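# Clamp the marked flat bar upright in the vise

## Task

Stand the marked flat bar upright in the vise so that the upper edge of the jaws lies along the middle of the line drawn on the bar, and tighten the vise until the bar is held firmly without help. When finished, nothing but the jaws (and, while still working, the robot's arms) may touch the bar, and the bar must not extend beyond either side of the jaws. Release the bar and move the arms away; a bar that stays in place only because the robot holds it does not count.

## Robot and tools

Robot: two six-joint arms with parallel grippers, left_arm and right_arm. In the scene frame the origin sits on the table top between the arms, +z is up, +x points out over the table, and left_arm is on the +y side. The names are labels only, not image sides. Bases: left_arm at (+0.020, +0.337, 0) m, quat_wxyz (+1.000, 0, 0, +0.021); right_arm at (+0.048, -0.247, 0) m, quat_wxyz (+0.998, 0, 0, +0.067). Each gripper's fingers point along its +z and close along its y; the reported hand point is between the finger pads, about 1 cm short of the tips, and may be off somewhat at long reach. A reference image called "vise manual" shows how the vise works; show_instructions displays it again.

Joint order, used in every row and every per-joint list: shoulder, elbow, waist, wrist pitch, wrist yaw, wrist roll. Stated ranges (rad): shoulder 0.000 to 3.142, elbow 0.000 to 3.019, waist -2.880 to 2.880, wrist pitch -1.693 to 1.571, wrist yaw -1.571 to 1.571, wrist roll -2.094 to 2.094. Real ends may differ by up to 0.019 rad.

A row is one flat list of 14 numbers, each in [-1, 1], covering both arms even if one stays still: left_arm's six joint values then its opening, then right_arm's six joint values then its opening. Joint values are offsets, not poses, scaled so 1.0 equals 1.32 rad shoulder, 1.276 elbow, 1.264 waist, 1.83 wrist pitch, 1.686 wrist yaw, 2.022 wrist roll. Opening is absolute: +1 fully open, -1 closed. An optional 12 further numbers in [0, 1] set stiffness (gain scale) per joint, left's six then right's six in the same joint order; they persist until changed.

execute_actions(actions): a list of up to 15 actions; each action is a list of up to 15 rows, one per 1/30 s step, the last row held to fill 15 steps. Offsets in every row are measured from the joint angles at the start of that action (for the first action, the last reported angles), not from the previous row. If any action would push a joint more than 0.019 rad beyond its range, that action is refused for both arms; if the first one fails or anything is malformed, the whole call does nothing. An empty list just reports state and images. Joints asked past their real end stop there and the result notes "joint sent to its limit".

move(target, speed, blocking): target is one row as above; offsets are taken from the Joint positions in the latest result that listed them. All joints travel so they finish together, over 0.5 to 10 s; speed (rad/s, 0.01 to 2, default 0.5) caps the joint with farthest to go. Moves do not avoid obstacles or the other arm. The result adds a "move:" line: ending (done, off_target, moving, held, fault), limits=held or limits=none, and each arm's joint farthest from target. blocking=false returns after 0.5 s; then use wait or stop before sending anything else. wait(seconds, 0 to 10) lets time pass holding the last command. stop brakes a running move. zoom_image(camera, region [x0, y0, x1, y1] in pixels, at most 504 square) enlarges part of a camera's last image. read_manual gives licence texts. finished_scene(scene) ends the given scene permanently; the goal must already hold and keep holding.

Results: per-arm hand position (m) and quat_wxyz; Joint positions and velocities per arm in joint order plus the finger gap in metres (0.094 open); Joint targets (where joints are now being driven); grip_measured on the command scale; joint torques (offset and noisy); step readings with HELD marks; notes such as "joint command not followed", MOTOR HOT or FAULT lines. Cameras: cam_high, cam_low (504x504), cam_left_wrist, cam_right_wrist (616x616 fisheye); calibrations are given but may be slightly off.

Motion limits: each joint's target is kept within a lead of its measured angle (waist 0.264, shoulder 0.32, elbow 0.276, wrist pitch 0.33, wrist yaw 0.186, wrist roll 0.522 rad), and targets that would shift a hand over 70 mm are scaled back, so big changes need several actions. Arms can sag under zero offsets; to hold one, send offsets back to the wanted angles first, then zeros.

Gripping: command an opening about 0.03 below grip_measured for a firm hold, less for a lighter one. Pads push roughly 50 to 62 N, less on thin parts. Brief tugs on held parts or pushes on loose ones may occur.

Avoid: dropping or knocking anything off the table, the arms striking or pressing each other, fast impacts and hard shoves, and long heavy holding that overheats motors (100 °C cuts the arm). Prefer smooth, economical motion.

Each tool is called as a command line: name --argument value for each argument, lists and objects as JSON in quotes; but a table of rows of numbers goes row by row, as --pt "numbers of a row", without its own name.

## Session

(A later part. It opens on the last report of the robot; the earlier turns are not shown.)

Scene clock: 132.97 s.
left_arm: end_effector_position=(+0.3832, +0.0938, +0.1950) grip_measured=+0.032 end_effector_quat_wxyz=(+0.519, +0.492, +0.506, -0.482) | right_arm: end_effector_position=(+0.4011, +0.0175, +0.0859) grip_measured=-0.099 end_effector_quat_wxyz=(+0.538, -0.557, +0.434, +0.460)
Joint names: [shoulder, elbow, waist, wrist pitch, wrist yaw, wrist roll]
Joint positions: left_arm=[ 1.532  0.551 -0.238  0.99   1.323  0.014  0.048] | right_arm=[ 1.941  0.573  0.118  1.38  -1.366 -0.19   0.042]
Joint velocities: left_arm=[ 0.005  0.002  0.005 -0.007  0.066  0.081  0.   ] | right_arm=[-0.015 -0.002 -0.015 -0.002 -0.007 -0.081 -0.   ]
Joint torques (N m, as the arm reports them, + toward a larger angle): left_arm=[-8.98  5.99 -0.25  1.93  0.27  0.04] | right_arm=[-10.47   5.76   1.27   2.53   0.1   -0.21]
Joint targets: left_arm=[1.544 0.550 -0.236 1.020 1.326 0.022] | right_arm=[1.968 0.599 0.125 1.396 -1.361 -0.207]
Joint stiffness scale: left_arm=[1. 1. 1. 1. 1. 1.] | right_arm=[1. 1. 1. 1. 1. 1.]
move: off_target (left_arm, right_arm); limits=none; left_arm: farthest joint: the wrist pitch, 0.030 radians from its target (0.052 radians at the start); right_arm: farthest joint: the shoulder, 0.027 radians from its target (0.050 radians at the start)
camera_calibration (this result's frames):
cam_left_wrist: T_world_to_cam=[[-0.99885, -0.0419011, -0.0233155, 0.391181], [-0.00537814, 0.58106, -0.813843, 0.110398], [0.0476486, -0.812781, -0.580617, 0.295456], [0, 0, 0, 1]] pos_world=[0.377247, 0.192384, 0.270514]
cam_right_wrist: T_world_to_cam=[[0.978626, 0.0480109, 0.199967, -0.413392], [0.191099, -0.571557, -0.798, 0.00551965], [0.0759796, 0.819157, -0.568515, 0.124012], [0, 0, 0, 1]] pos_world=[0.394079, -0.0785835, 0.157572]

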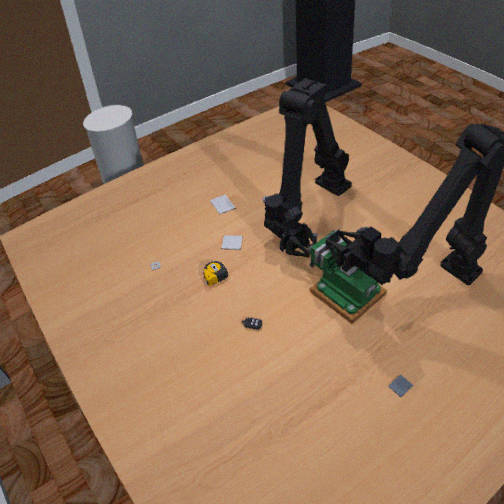

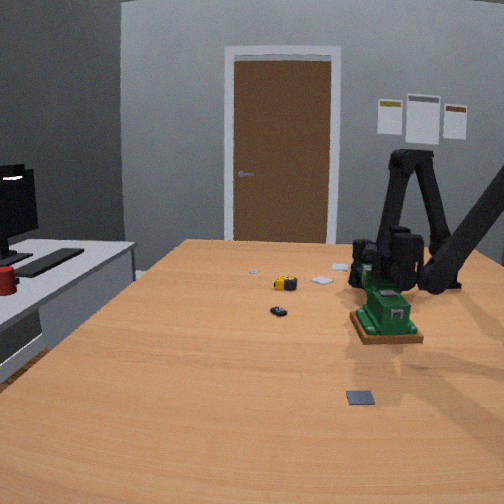

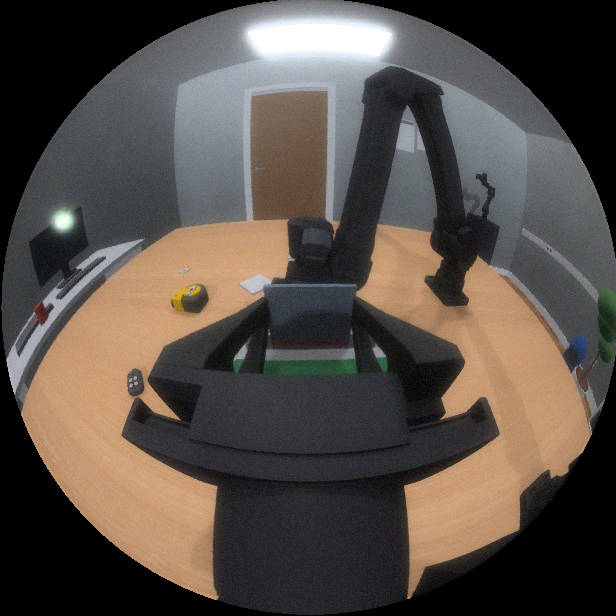

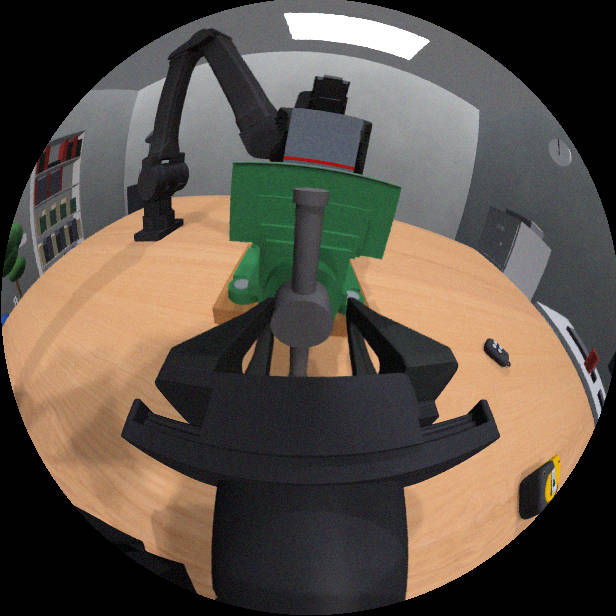

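execute_actions --actions '[[[0.012, -0.0008, 0.0016, 0.0164, 0.002, 0.004, -0.02, 0.0205, -0.006, 0.0055, 0.0087, 0.002, -0.008, -0.1],[0.014, -0.0008, 0.0016, 0.0164, 0.002, 0.004, -0.02, 0.0205, -0.012, 0.0055, 0.0087, 0.002, -0.008, -0.1],[0.016, -0.0008, 0.0016, 0.0164, 0.002, 0.004, -0.02, 0.0205, -0.018, 0.0055, 0.0087, 0.002, -0.008, -0.1]]]'

zoom_image --camera "cam_left_wrist" --region '[240, 270, 380, 390]'

Scene clock: 136.80 s.
left_arm: end_effector_position=(+0.3827, +0.0939, +0.1898) grip_measured=+0.032 end_effector_quat_wxyz=(+0.515, +0.490, +0.510, -0.484) | right_arm: end_effector_position=(+0.3956, +0.0160, +0.0830) grip_measured=-0.099 end_effector_quat_wxyz=(+0.534, -0.555, +0.439, +0.463)
Joint names: [shoulder, elbow, waist, wrist pitch, wrist yaw, wrist roll]
Joint positions: left_arm=[ 1.543  0.548 -0.238  0.99   1.323  0.015  0.048] | right_arm=[ 1.941  0.557  0.118  1.38  -1.365 -0.191  0.042]
Joint velocities: left_arm=[-0.005  0.007 -0.005  0.007 -0.007  0.007 -0.   ] | right_arm=[-0.005 -0.002 -0.005 -0.007 -0.037 -0.066 -0.001]
Joint torques (N m, as the arm reports them, + toward a larger angle): left_arm=[-8.45  6.38  0.67  2.02  0.27  0.04] | right_arm=[-10.38   2.6    1.26   2.55  -0.03  -0.2 ]
Joint targets: left_arm=[1.553 0.550 -0.236 1.020 1.326 0.022] | right_arm=[1.968 0.551 0.125 1.396 -1.363 -0.206]
Joint stiffness scale: left_arm=[1. 1. 1. 1. 1. 1.] | right_arm=[1. 1. 1. 1. 1. 1.]
Step readings (joint positions):
0: left_arm=[1.532 0.551 -0.238 0.990 1.323 0.014] | right_arm=[1.941 0.573 0.118 1.380 -1.366 -0.190]
1: left_arm=[1.533 0.551 -0.238 0.990 1.323 0.014] | right_arm=[1.941 0.573 0.118 1.380 -1.366 -0.190]
2: left_arm=[1.533 0.551 -0.238 0.990 1.323 0.015] | right_arm=[1.941 0.572 0.118 1.380 -1.366 -0.190]
4: left_arm=[1.536 0.551 -0.238 0.990 1.323 0.015] | right_arm=[1.941 0.567 0.118 1.380 -1.365 -0.190]
8: left_arm=[1.542 0.550 -0.238 0.990 1.323 0.015] | right_arm=[1.941 0.557 0.118 1.380 -1.365 -0.191]
15: Joint positions above
camera_calibration (this result's frames):
cam_left_wrist: T_world_to_cam=[[-0.99907, -0.0418545, -0.010365, 0.38826], [-0.0160128, 0.583332, -0.812076, 0.109638], [0.0400353, -0.811154, -0.58346, 0.295828], [0, 0, 0, 1]] pos_world=[0.377811, 0.192257, 0.265663]
cam_right_wrist: T_world_to_cam=[[0.981541, 0.047275, 0.185315, -0.40723], [0.178444, -0.574989, -0.798464, 0.00849407], [0.0688067, 0.816794, -0.572812, 0.127213], [0, 0, 0, 1]] pos_world=[0.389444, -0.0797711, 0.155117]

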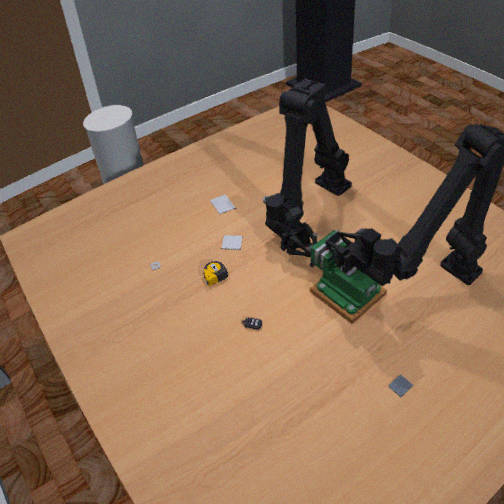

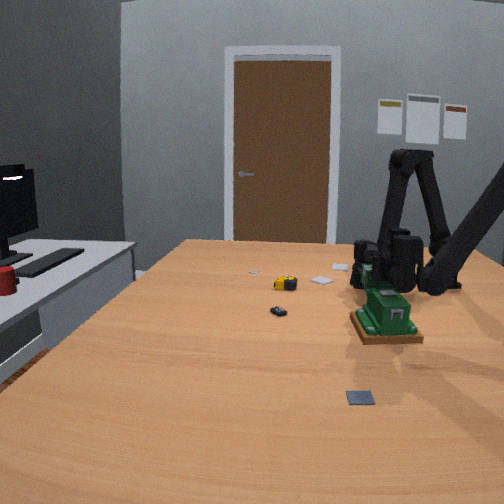

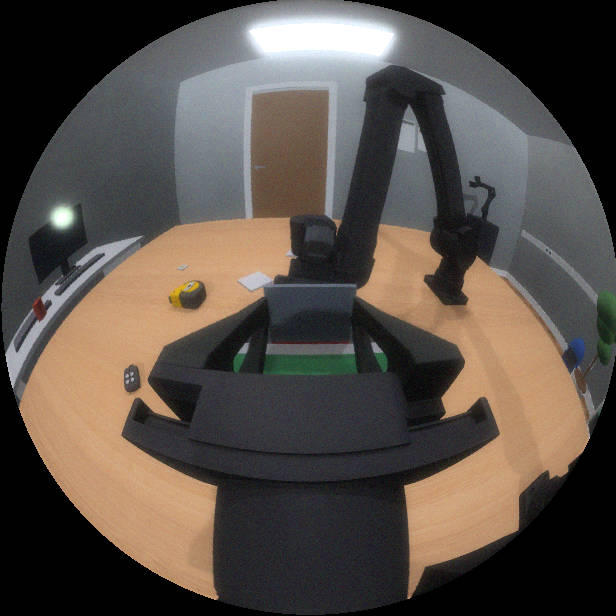

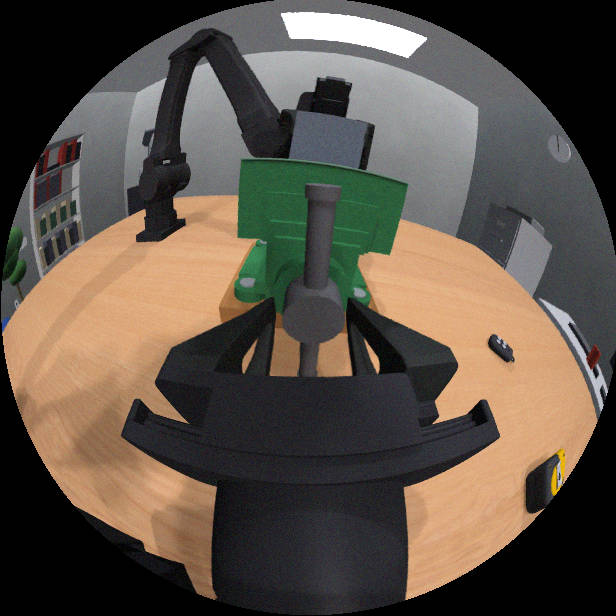

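Region (240, 270, 380, 390) of cam_left_wrist's 616x616 image, scaled by 3.600, with more detail than that image has; it fills the top 432 rows of this view, and the rest is white.

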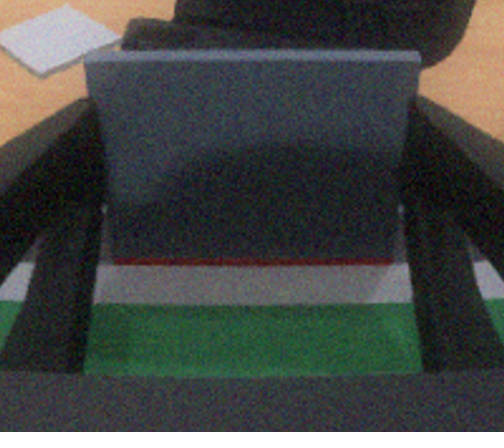

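move --target '[0.0023, 0.0094, 0.0, 0.011, 0.0, 0.0, -0.02, 0.0205, -0.002, 0.003, 0.0087, 0.001, 0.99, -0.47]' --speed 2.0

Scene clock: 142.23 s.
left_arm: end_effector_position=(+0.3827, +0.0939, +0.1898) grip_measured=+0.032 end_effector_quat_wxyz=(+0.515, +0.490, +0.510, -0.484) | right_arm: end_effector_position=(+0.3920, +0.0169, +0.0871) grip_measured=-0.356 end_effector_quat_wxyz=(-0.084, +0.038, +0.704, +0.704)
Joint names: [shoulder, elbow, waist, wrist pitch, wrist yaw, wrist roll]
Joint positions: left_arm=[ 1.543  0.548 -0.238  0.99   1.323  0.015  0.048] | right_arm=[ 1.939  0.557  0.121  1.412 -1.38   1.773  0.03 ]
Joint velocities: left_arm=[-0.005 -0.022  0.005 -0.002  0.066  0.007  0.   ] | right_arm=[-0.005  0.012 -0.015 -0.002 -0.081 -0.022  0.   ]
Joint torques (N m, as the arm reports them, + toward a larger angle): left_arm=[-9.84  7.18 -0.5   1.65  0.14 -0.04] | right_arm=[-10.16   3.13   0.71   1.18   0.64   0.28]
Joint targets: left_arm=[1.546 0.560 -0.238 1.010 1.323 0.015] | right_arm=[1.968 0.554 0.122 1.396 -1.363 1.811]
Joint stiffness scale: left_arm=[1. 1. 1. 1. 1. 1.] | right_arm=[1. 1. 1. 1. 1. 1.]
move: off_target (right_arm); limits=none; left_arm: farthest joint: the wrist pitch, 0.020 radians from its target (0.020 radians at the start); right_arm: farthest joint: the wrist roll, 0.038 radians from its target (2.002 radians at the start)
camera_calibration (this result's frames):
cam_left_wrist: T_world_to_cam=[[-0.99907, -0.0418545, -0.010365, 0.38826], [-0.0160128, 0.583332, -0.812076, 0.109638], [0.0400353, -0.811154, -0.58346, 0.295828], [0, 0, 0, 1]] pos_world=[0.377811, 0.192257, 0.265663]
cam_right_wrist: T_world_to_cam=[[-0.17298, -0.00307707, -0.98492, 0.150764], [-0.762299, -0.632806, 0.135858, 0.3013], [-0.623682, 0.774304, 0.107117, 0.342047], [0, 0, 0, 1]] pos_world=[0.469088, -0.0737201, 0.070917]

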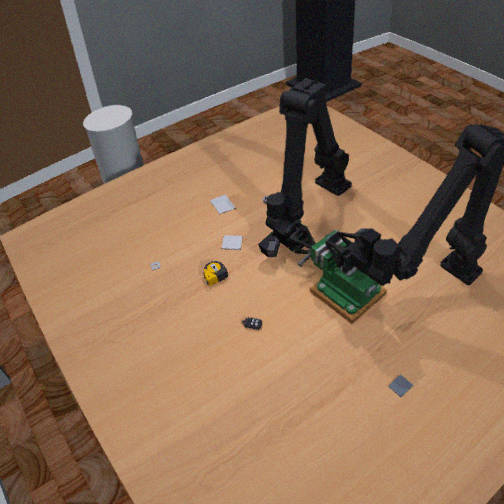

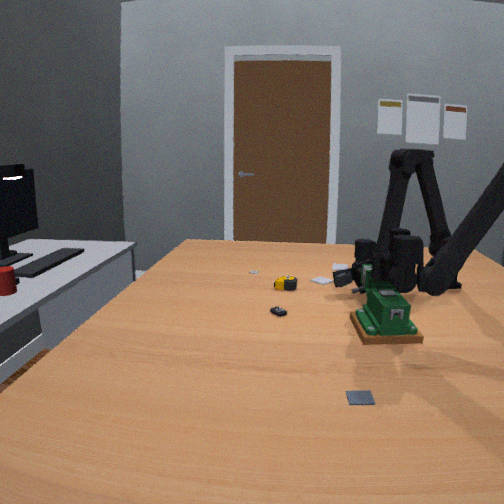

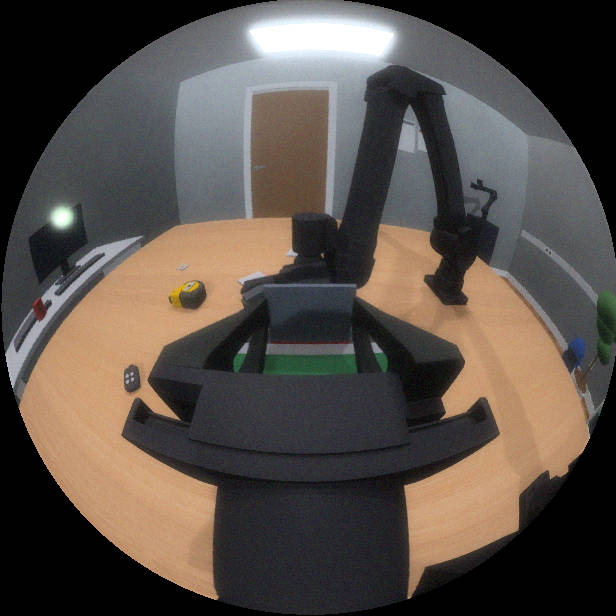

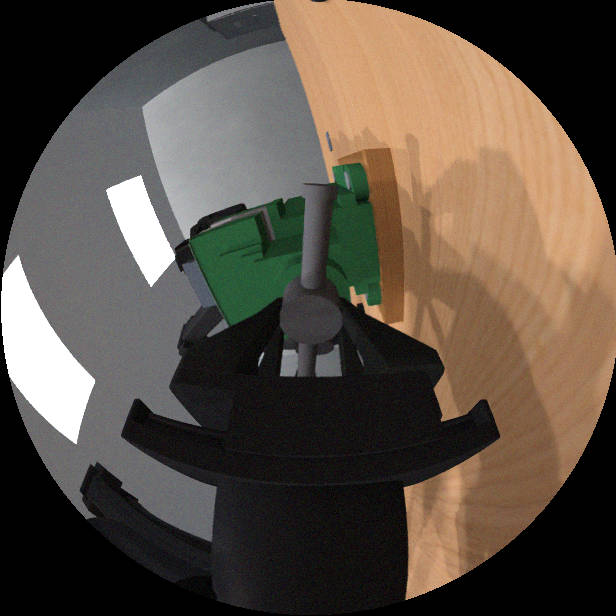

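zoom_image --camera "cam_right_wrist" --region '[250, 250, 380, 380]'

zoom_image --camera "cam_high" --region '[280, 220, 340, 280]'

Region (250, 250, 380, 380) of cam_right_wrist's 616x616 image, scaled by 3.877, with more detail than that image has.

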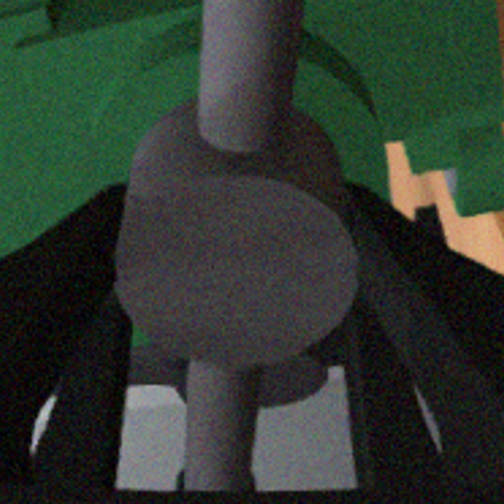

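Region (280, 220, 340, 280) of cam_high's 504x504 image, scaled by 8.400, with more detail than that image has.

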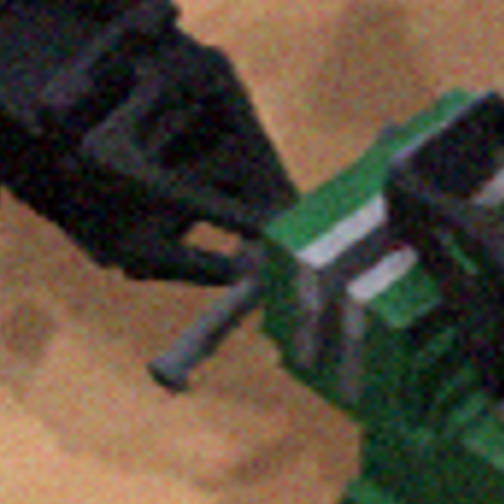

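move --target '[0.0023, 0.0094, 0.0, 0.011, 0.0, 0.0, -0.02, -0.019, -0.014, -0.044, -0.022, -0.0165, -0.28, -0.15]' --speed 1.2

move --target '[0.0023, 0.0094, 0.0, 0.011, 0.0, 0.0, -0.02, 0.0, 0.0, 0.0, 0.0, 0.0, -0.71, -0.15]' --speed 2.0

zoom_image --camera "cam_right_wrist" --region '[230, 230, 390, 380]'

Scene clock: 154.40 s.
left_arm: end_effector_position=(+0.3827, +0.0939, +0.1898) grip_measured=+0.032 end_effector_quat_wxyz=(+0.515, +0.490, +0.510, -0.484) | right_arm: end_effector_position=(+0.3960, -0.0001, +0.0827) grip_measured=-0.151 end_effector_quat_wxyz=(+0.104, -0.134, +0.695, +0.699)
Joint names: [shoulder, elbow, waist, wrist pitch, wrist yaw, wrist roll]
Joint positions: left_arm=[ 1.543  0.548 -0.238  0.99   1.323  0.015  0.048] | right_arm=[ 1.938  0.547  0.075  1.381 -1.406  1.223  0.04 ]
Joint velocities: left_arm=[-0.015  0.012 -0.005 -0.007 -0.037 -0.11   0.   ] | right_arm=[-0.005 -0.017 -0.005  0.012 -0.007  0.051  0.001]
Joint torques (N m, as the arm reports them, + toward a larger angle): left_arm=[-9.16  6.87 -0.36  1.46  0.09 -0.05] | right_arm=[-14.57   2.46  -0.26   1.49  -0.21  -0.33]
Joint targets: left_arm=[1.546 0.560 -0.238 1.010 1.323 0.015] | right_arm=[1.914 0.539 0.065 1.372 -1.408 1.207]
Joint stiffness scale: left_arm=[1. 1. 1. 1. 1. 1.] | right_arm=[1. 1. 1. 1. 1. 1.]
move: off_target (right_arm); limits=none; left_arm: farthest joint: the wrist pitch, 0.020 radians from its target (0.020 radians at the start); right_arm: farthest joint: the shoulder, 0.024 radians from its target (0.025 radians at the start)
camera_calibration (this result's frames):
cam_left_wrist: T_world_to_cam=[[-0.99907, -0.0418545, -0.010365, 0.38826], [-0.0160128, 0.583332, -0.812076, 0.109638], [0.0400353, -0.811154, -0.58346, 0.295828], [0, 0, 0, 1]] pos_world=[0.377811, 0.192257, 0.265663]
cam_right_wrist: T_world_to_cam=[[0.331024, 0.0154186, -0.943496, -0.0559321], [-0.74081, -0.615078, -0.269963, 0.319207], [-0.584486, 0.788316, -0.192183, 0.36742], [0, 0, 0, 1]] pos_world=[0.469738, -0.0924433, 0.104014]

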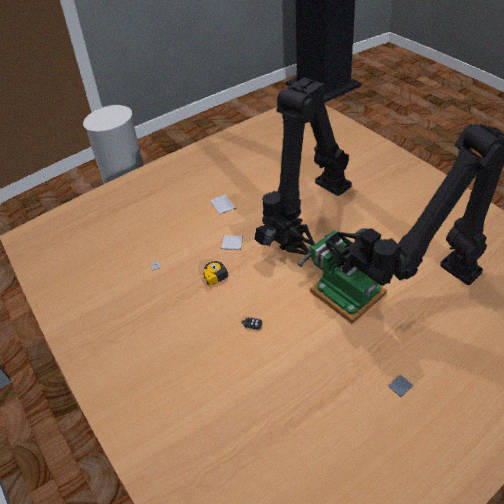

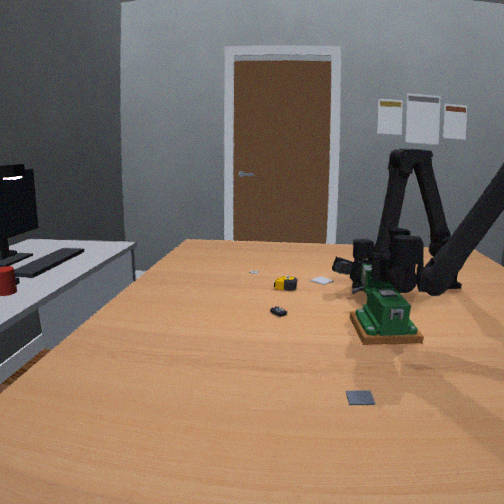

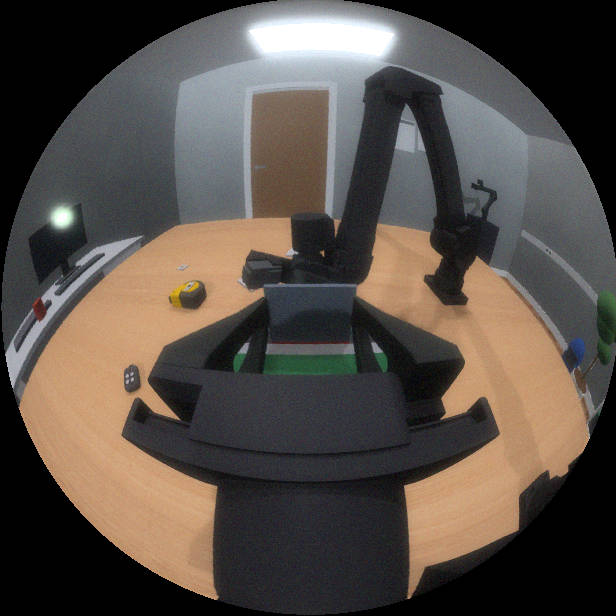

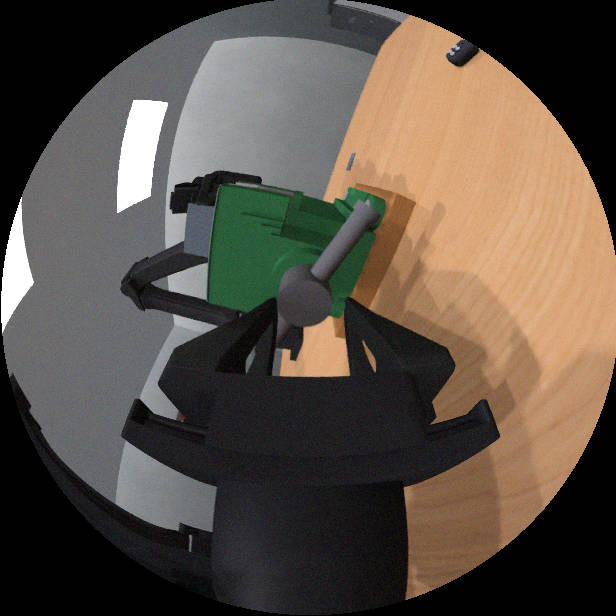

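Scene clock: 156.30 s.
left_arm: end_effector_position=(+0.3827, +0.0939, +0.1898) grip_measured=+0.032 end_effector_quat_wxyz=(+0.515, +0.490, +0.510, -0.484) | right_arm: end_effector_position=(+0.3960, -0.0001, +0.0827) grip_measured=-0.151 end_effector_quat_wxyz=(+0.534, -0.555, +0.440, +0.463)
Joint names: [shoulder, elbow, waist, wrist pitch, wrist yaw, wrist roll]
Joint positions: left_arm=[ 1.543  0.548 -0.238  0.99   1.323  0.015  0.048] | right_arm=[ 1.938  0.547  0.075  1.381 -1.406 -0.197  0.04 ]
Joint velocities: left_arm=[-0.015 -0.027 -0.005 -0.022  0.051 -0.007 -0.   ] | right_arm=[ 0.005 -0.002  0.015 -0.002  0.007  0.007  0.001]
Joint torques (N m, as the arm reports them, + toward a larger angle): left_arm=[-9.54  6.79 -0.15  1.42  0.06 -0.06] | right_arm=[-12.43   3.14   0.62   1.8   -0.11  -0.19]
Joint targets: left_arm=[1.546 0.560 -0.238 1.010 1.323 0.015] | right_arm=[1.938 0.547 0.075 1.381 -1.406 -0.213]
Joint stiffness scale: left_arm=[1. 1. 1. 1. 1. 1.] | right_arm=[1. 1. 1. 1. 1. 1.]
move: done; limits=none; left_arm: farthest joint: the wrist pitch, 0.020 radians from its target (0.020 radians at the start); right_arm: farthest joint: the wrist roll, 0.016 radians from its target (1.436 radians at the start)
camera_calibration (this result's frames):
cam_left_wrist: T_world_to_cam=[[-0.99907, -0.0418545, -0.010365, 0.38826], [-0.0160128, 0.583332, -0.812076, 0.109638], [0.0400353, -0.811154, -0.58346, 0.295828], [0, 0, 0, 1]] pos_world=[0.377811, 0.192257, 0.265663]
cam_right_wrist: T_world_to_cam=[[0.981614, 0.0455522, 0.185359, -0.406857], [0.177415, -0.575945, -0.798004, -0.000752747], [0.0704059, 0.816218, -0.573438, 0.139604], [0, 0, 0, 1]] pos_world=[0.389682, -0.0958474, 0.154868]

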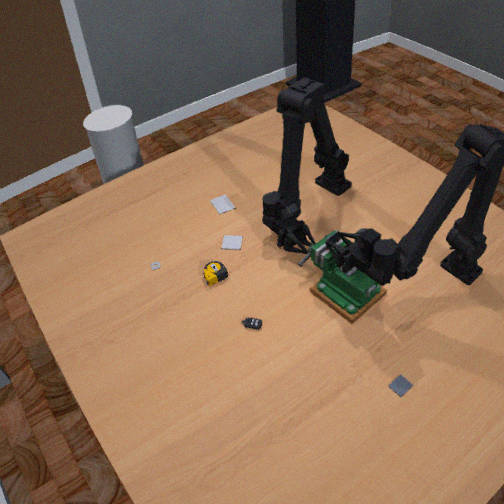

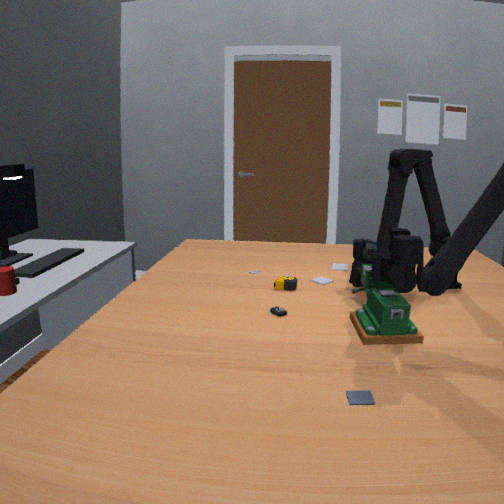

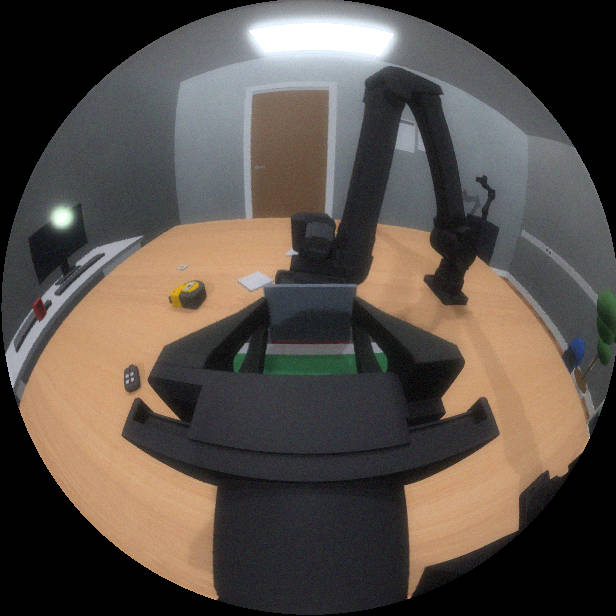

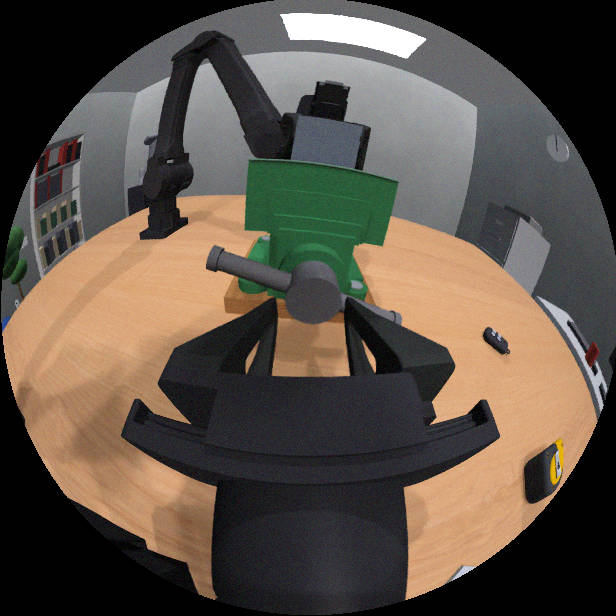

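Region (230, 230, 390, 380) of cam_right_wrist's 616x616 image, scaled by 3.150, with more detail than that image has; it fills the top 472 rows of this view, and the rest is white.

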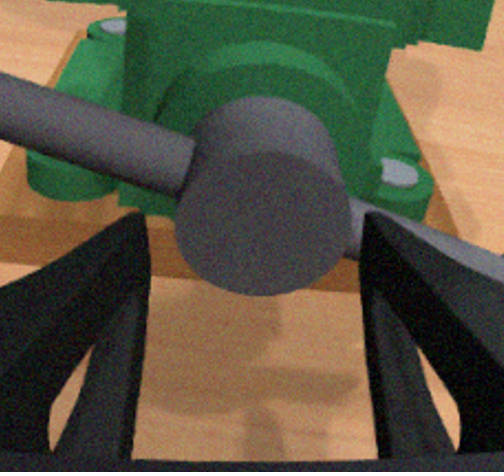

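execute_actions --actions '[[[0.0023, 0.0094, 0.0, 0.011, 0.0, 0.0, -0.02, -0.02, 0.0, 0.0, 0.0, 0.0, -0.008, -0.15],[0.0023, 0.0094, 0.0, 0.011, 0.0, 0.0, -0.02, -0.024, 0.0, 0.0, 0.0, 0.0, -0.008, -0.15],[0.0023, 0.0094, 0.0, 0.011, 0.0, 0.0, -0.02, -0.027, 0.0, 0.0, 0.0, 0.0, -0.008, -0.15],[0.0023, 0.0094, 0.0, 0.011, 0.0, 0.0, -0.02, -0.027, 0.0, 0.0, 0.0, 0.0, -0.008, -0.15],[0.0023, 0.0094, 0.0, 0.011, 0.0, 0.0, -0.02, -0.027, 0.0, 0.0, 0.0, 0.0, -0.008, -0.15],[0.0023, 0.0094, 0.0, 0.011, 0.0, 0.0, -0.02, -0.027, 0.0, 0.0, 0.0, 0.0, -0.008, -0.15],[0.0023, 0.0094, 0.0, 0.011, 0.0, 0.0, -0.02, -0.027, 0.0, 0.0, 0.0, 0.0, -0.008, -0.2],[0.0023, 0.0094, 0.0, 0.011, 0.0, 0.0, -0.02, -0.027, 0.0, 0.0, 0.0, 0.0, -0.008, -0.27],[0.0023, 0.0094, 0.0, 0.011, 0.0, 0.0, -0.02, -0.027, 0.0, 0.0, 0.0, 0.0, -0.008, -0.33],[0.0023, 0.0094, 0.0, 0.011, 0.0, 0.0, -0.02, -0.027, 0.0, 0.0, 0.0, 0.0, -0.008, -0.39],[0.0023, 0.0094, 0.0, 0.011, 0.0, 0.0, -0.02, -0.027, 0.0, 0.0, 0.0, 0.0, -0.008, -0.47]]]'

move --target '[0.0023, 0.0094, 0.0, 0.011, 0.0, 0.0, -0.02, 0.0, 0.0, 0.004, 0.0, 0.002, 0.995, -0.47]' --speed 2.0

Scene clock: 161.57 s.
left_arm: end_effector_position=(+0.3827, +0.0939, +0.1898) grip_measured=+0.032 end_effector_quat_wxyz=(+0.515, +0.490, +0.510, -0.484) | right_arm: end_effector_position=(+0.3967, -0.0000, +0.0879) grip_measured=-0.384 end_effector_quat_wxyz=(+0.539, -0.557, +0.435, +0.459)
Joint names: [shoulder, elbow, waist, wrist pitch, wrist yaw, wrist roll]
Joint positions: left_arm=[ 1.543  0.548 -0.238  0.99   1.323  0.015  0.048] | right_arm=[ 1.924  0.547  0.075  1.381 -1.405 -0.198  0.029]
Joint velocities: left_arm=[-0.005  0.002  0.005  0.002  0.037  0.037 -0.   ] | right_arm=[-0.015 -0.017 -0.005 -0.002  0.007 -0.007  0.   ]
Joint torques (N m, as the arm reports them, + toward a larger angle): left_arm=[-8.46  6.76  0.12  1.6   0.11 -0.04] | right_arm=[-14.24   3.28   0.61   1.78  -0.14  -0.18]
Joint targets: left_arm=[1.546 0.560 -0.238 1.010 1.323 0.015] | right_arm=[1.902 0.547 0.075 1.381 -1.406 -0.213]
Joint stiffness scale: left_arm=[1. 1. 1. 1. 1. 1.] | right_arm=[1. 1. 1. 1. 1. 1.]
Step readings (joint positions):
0: left_arm=[1.543 0.548 -0.238 0.990 1.323 0.015] | right_arm=[1.938 0.547 0.075 1.381 -1.406 -0.197]
1: left_arm=[1.543 0.548 -0.238 0.990 1.323 0.015] | right_arm=[1.938 0.547 0.075 1.381 -1.406 -0.197]
2: left_arm=[1.543 0.548 -0.238 0.990 1.323 0.015] | right_arm=[1.937 0.547 0.075 1.381 -1.406 -0.197]
4: left_arm=[1.543 0.548 -0.238 0.990 1.323 0.015] | right_arm=[1.934 0.547 0.075 1.381 -1.406 -0.197]
8: left_arm=[1.543 0.548 -0.238 0.990 1.323 0.015] | right_arm=[1.925 0.547 0.075 1.381 -1.406 -0.197]
15: Joint positions above
camera_calibration (this result's frames):
cam_left_wrist: T_world_to_cam=[[-0.99907, -0.0418545, -0.010365, 0.38826], [-0.0160128, 0.583332, -0.812076, 0.109638], [0.0400353, -0.811154, -0.58346, 0.295828], [0, 0, 0, 1]] pos_world=[0.377811, 0.192257, 0.265663]
cam_right_wrist: T_world_to_cam=[[0.978614, 0.0442257, 0.200897, -0.40875], [0.189509, -0.573692, -0.796846, -0.00153526], [0.0800118, 0.817876, -0.569804, 0.138306], [0, 0, 0, 1]] pos_world=[0.389233, -0.0959203, 0.1597]

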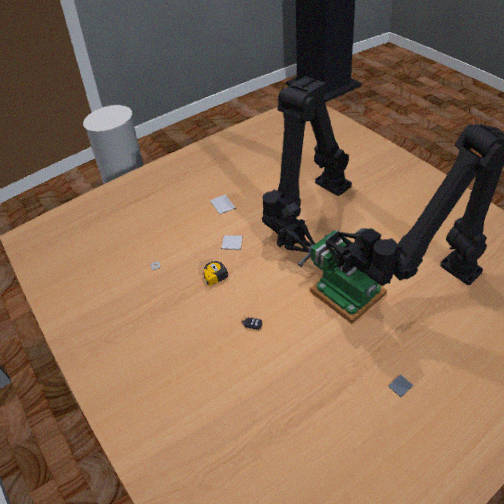

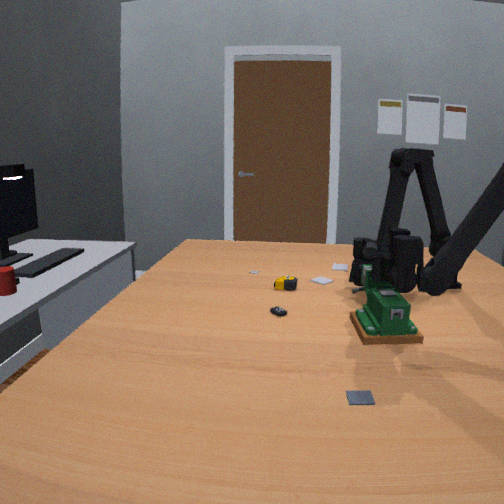

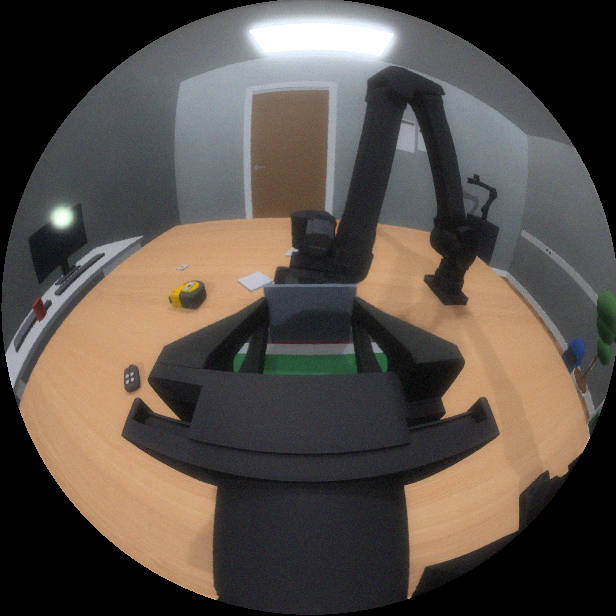

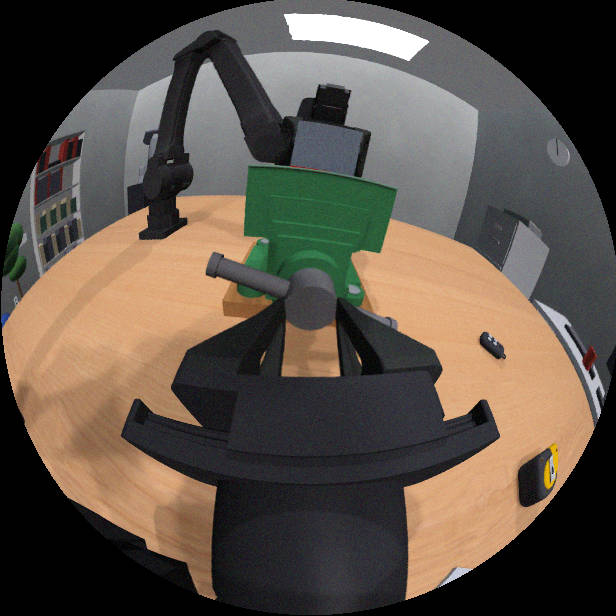

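Scene clock: 163.77 s.
left_arm: end_effector_position=(+0.3827, +0.0939, +0.1898) grip_measured=+0.032 end_effector_quat_wxyz=(+0.515, +0.490, +0.510, -0.484) | right_arm: end_effector_position=(+0.3979, +0.0009, +0.0874) grip_measured=-0.385 end_effector_quat_wxyz=(-0.085, +0.060, +0.705, +0.702)
Joint names: [shoulder, elbow, waist, wrist pitch, wrist yaw, wrist roll]
Joint positions: left_arm=[ 1.543  0.548 -0.238  0.99   1.323  0.015  0.048] | right_arm=[ 1.924  0.547  0.077  1.376 -1.395  1.776  0.029]
Joint velocities: left_arm=[-0.005 -0.012 -0.015  0.007 -0.007 -0.022 -0.   ] | right_arm=[-0.015  0.012 -0.005 -0.007 -0.051  0.007 -0.001]
Joint torques (N m, as the arm reports them, + toward a larger angle): left_arm=[-9.59  6.93 -0.44  1.62  0.13 -0.05] | right_arm=[-12.49   3.37   0.89   2.15  -0.38   0.24]
Joint targets: left_arm=[1.546 0.560 -0.238 1.010 1.323 0.015] | right_arm=[1.924 0.547 0.079 1.381 -1.402 1.813]
Joint stiffness scale: left_arm=[1. 1. 1. 1. 1. 1.] | right_arm=[1. 1. 1. 1. 1. 1.]
move: off_target (right_arm); limits=none; left_arm: farthest joint: the wrist pitch, 0.020 radians from its target (0.020 radians at the start); right_arm: farthest joint: the wrist roll, 0.037 radians from its target (2.012 radians at the start)
camera_calibration (this result's frames):
cam_left_wrist: T_world_to_cam=[[-0.99907, -0.0418545, -0.010365, 0.38826], [-0.0160128, 0.583332, -0.812076, 0.109638], [0.0400353, -0.811154, -0.58346, 0.295828], [0, 0, 0, 1]] pos_world=[0.377811, 0.192257, 0.265663]
cam_right_wrist: T_world_to_cam=[[-0.205209, -0.00479251, -0.978706, 0.164331], [-0.775372, -0.609417, 0.165559, 0.298197], [-0.597234, 0.792835, 0.121342, 0.346317], [0, 0, 0, 1]] pos_world=[0.471768, -0.0920584, 0.06944]

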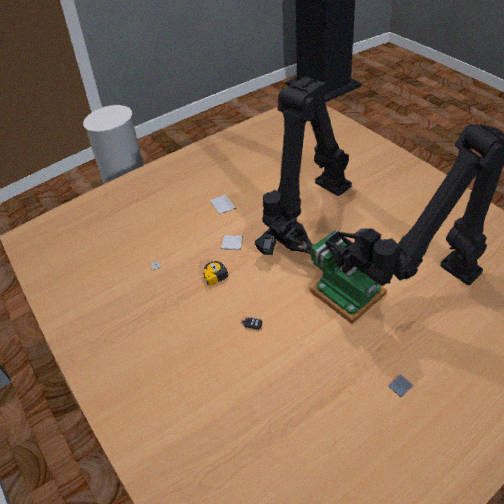

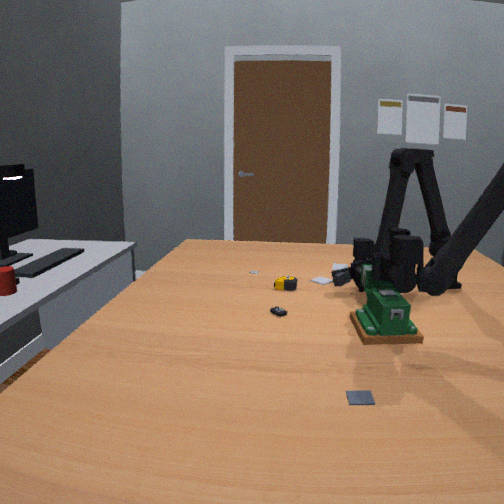

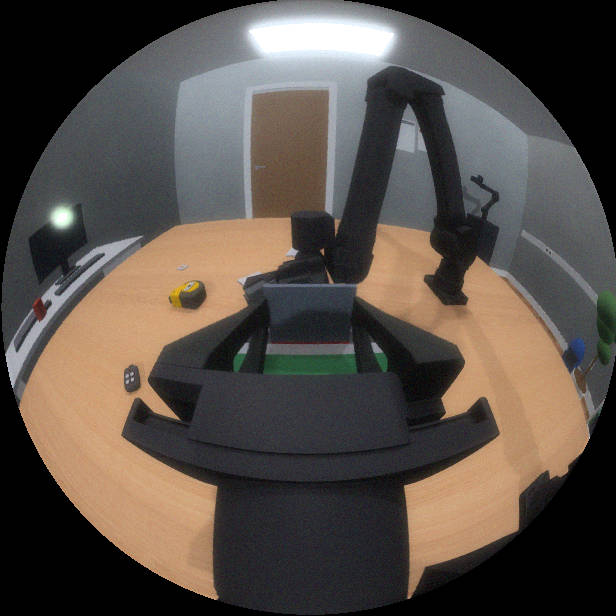

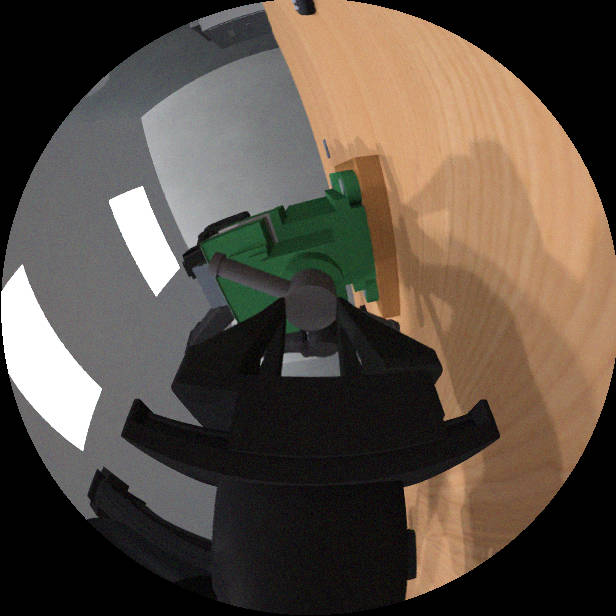

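execute_actions --actions '[[[0.0023, 0.0094, 0.0, 0.011, 0.0, 0.0, -0.02, 0.0, 0.0, 0.0, 0.004, -0.005, 0.0, -0.15],[0.0023, 0.0094, 0.0, 0.011, 0.0, 0.0, -0.02, 0.0, 0.0, 0.0, 0.004, -0.005, 0.0, -0.15],[0.0023, 0.0094, 0.0, 0.011, 0.0, 0.0, -0.02, 0.0, 0.0, 0.0, 0.004, -0.005, -0.04, -0.15],[0.0023, 0.0094, 0.0, 0.011, 0.0, 0.0, -0.02, 0.0, 0.0, 0.0, 0.004, -0.005, -0.1, -0.15],[0.0023, 0.0094, 0.0, 0.011, 0.0, 0.0, -0.02, 0.0, 0.0, 0.0, 0.004, -0.005, -0.18, -0.15],[0.0023, 0.0094, 0.0, 0.011, 0.0, 0.0, -0.02, 0.0, 0.0, 0.0, 0.004, -0.005, -0.27, -0.15],[0.0023, 0.0094, 0.0, 0.011, 0.0, 0.0, -0.02, 0.0, 0.0, 0.0, 0.004, -0.005, -0.36, -0.15],[0.0023, 0.0094, 0.0, 0.011, 0.0, 0.0, -0.02, 0.0, 0.0, 0.0, 0.004, -0.005, -0.45, -0.15],[0.0023, 0.0094, 0.0, 0.011, 0.0, 0.0, -0.02, 0.0, 0.0, 0.0, 0.004, -0.005, -0.54, -0.15],[0.0023, 0.0094, 0.0, 0.011, 0.0, 0.0, -0.02, 0.0, 0.0, 0.0, 0.004, -0.005, -0.63, -0.15],[0.0023, 0.0094, 0.0, 0.011, 0.0, 0.0, -0.02, 0.0, 0.0, 0.0, 0.004, -0.005, -0.72, -0.15],[0.0023, 0.0094, 0.0, 0.011, 0.0, 0.0, -0.02, 0.0, 0.0, 0.0, 0.004, -0.005, -0.81, -0.15],[0.0023, 0.0094, 0.0, 0.011, 0.0, 0.0, -0.02, 0.0, 0.0, 0.0, 0.004, -0.005, -0.90, -0.15],[0.0023, 0.0094, 0.0, 0.011, 0.0, 0.0, -0.02, 0.0, 0.0, 0.0, 0.004, -0.005, -0.98, -0.15]]]'

Scene clock: 168.97 s.
left_arm: end_effector_position=(+0.3827, +0.0939, +0.1898) grip_measured=+0.032 end_effector_quat_wxyz=(+0.515, +0.490, +0.510, -0.484) | right_arm: end_effector_position=(+0.3968, +0.0008, +0.0874) grip_measured=-0.151 end_effector_quat_wxyz=(+0.274, -0.301, +0.640, +0.652)
Joint names: [shoulder, elbow, waist, wrist pitch, wrist yaw, wrist roll]
Joint positions: left_arm=[ 1.543  0.548 -0.238  0.99   1.323  0.015  0.048] | right_arm=[ 1.924  0.547  0.077  1.376 -1.402  0.732  0.04 ]
Joint velocities: left_arm=[ 0.015 -0.002  0.005  0.002 -0.051 -0.022 -0.   ] | right_arm=[-0.005  0.002 -0.005 -0.002 -0.066 -2.806 -0.001]
Joint torques (N m, as the arm reports them, + toward a larger angle): left_arm=[-10.35   6.92   0.4    1.49   0.04  -0.08] | right_arm=[-12.14   3.37   0.64   2.21  -0.18  -0.23]
Joint targets: left_arm=[1.546 0.560 -0.238 1.010 1.323 0.015] | right_arm=[1.924 0.547 0.077 1.383 -1.404 0.307]
Joint stiffness scale: left_arm=[1. 1. 1. 1. 1. 1.] | right_arm=[1. 1. 1. 1. 1. 1.]
Step readings (joint positions):
0: left_arm=[1.543 0.548 -0.238 0.990 1.323 0.015] | right_arm=[1.924 0.547 0.077 1.376 -1.395 1.777]
1: left_arm=[1.543 0.548 -0.238 0.990 1.323 0.015] | right_arm=[1.924 0.547 0.077 1.376 -1.397 1.777]
2: left_arm=[1.543 0.548 -0.238 0.990 1.323 0.015] | right_arm=[1.924 0.547 0.077 1.376 -1.400 1.777]
4: left_arm=[1.543 0.548 -0.238 0.990 1.323 0.015] | right_arm=[1.924 0.547 0.077 1.376 -1.401 1.738]
8: left_arm=[1.543 0.548 -0.238 0.990 1.323 0.015] | right_arm=[1.924 0.547 0.077 1.376 -1.402 1.413]
15: Joint positions above
camera_calibration (this result's frames):
cam_left_wrist: T_world_to_cam=[[-0.99907, -0.0418545, -0.010365, 0.38826], [-0.0160128, 0.583332, -0.812076, 0.109638], [0.0400353, -0.811154, -0.58346, 0.295828], [0, 0, 0, 1]] pos_world=[0.377811, 0.192257, 0.265663]
cam_right_wrist: T_world_to_cam=[[0.742398, 0.0333493, -0.669128, -0.23896], [-0.51845, -0.603982, -0.605323, 0.262717], [-0.424328, 0.7963, -0.431105, 0.325347], [0, 0, 0, 1]] pos_world=[0.451663, -0.0924285, 0.139393]

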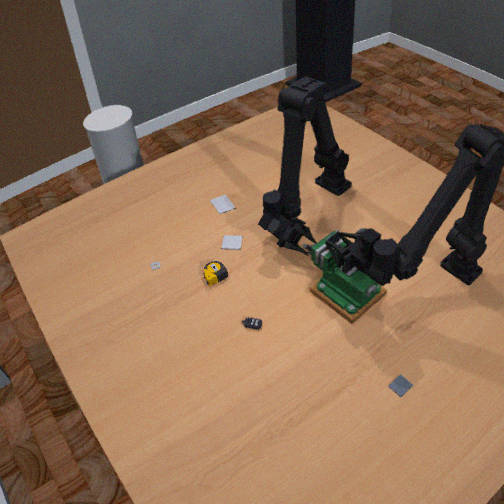

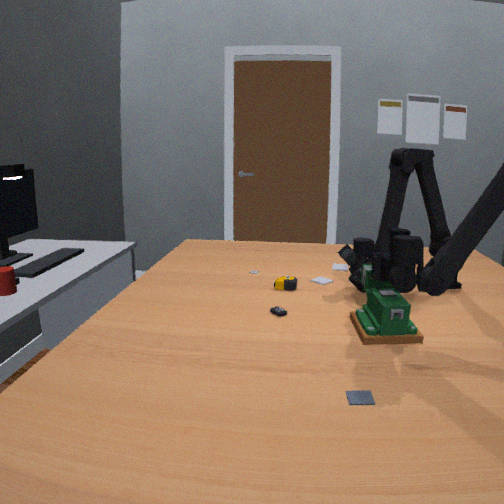

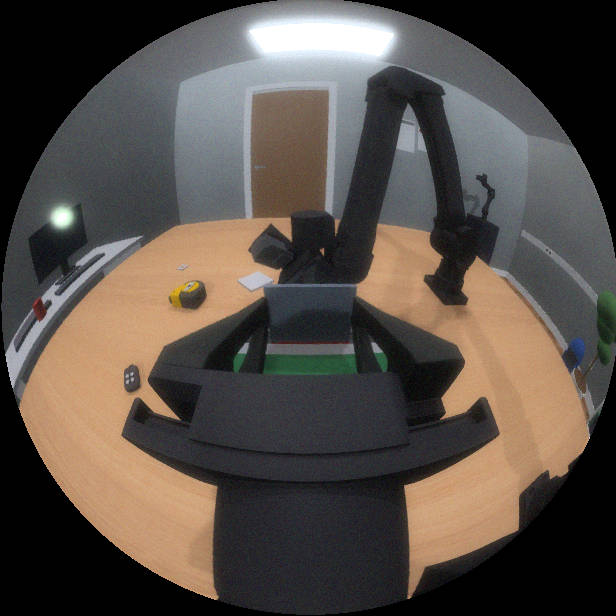

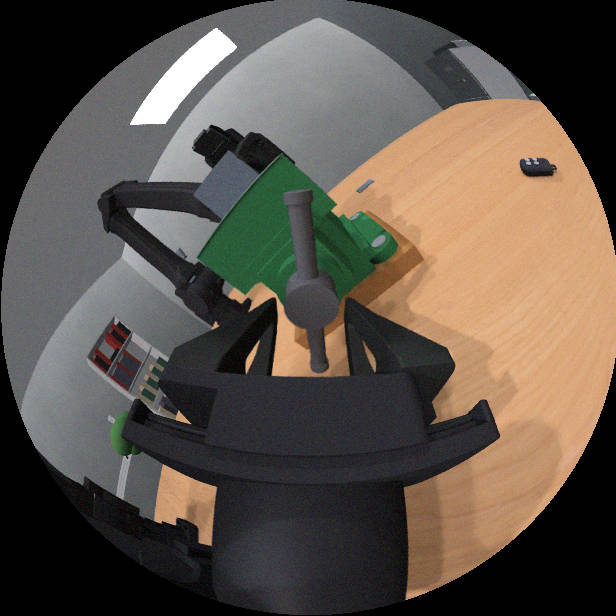

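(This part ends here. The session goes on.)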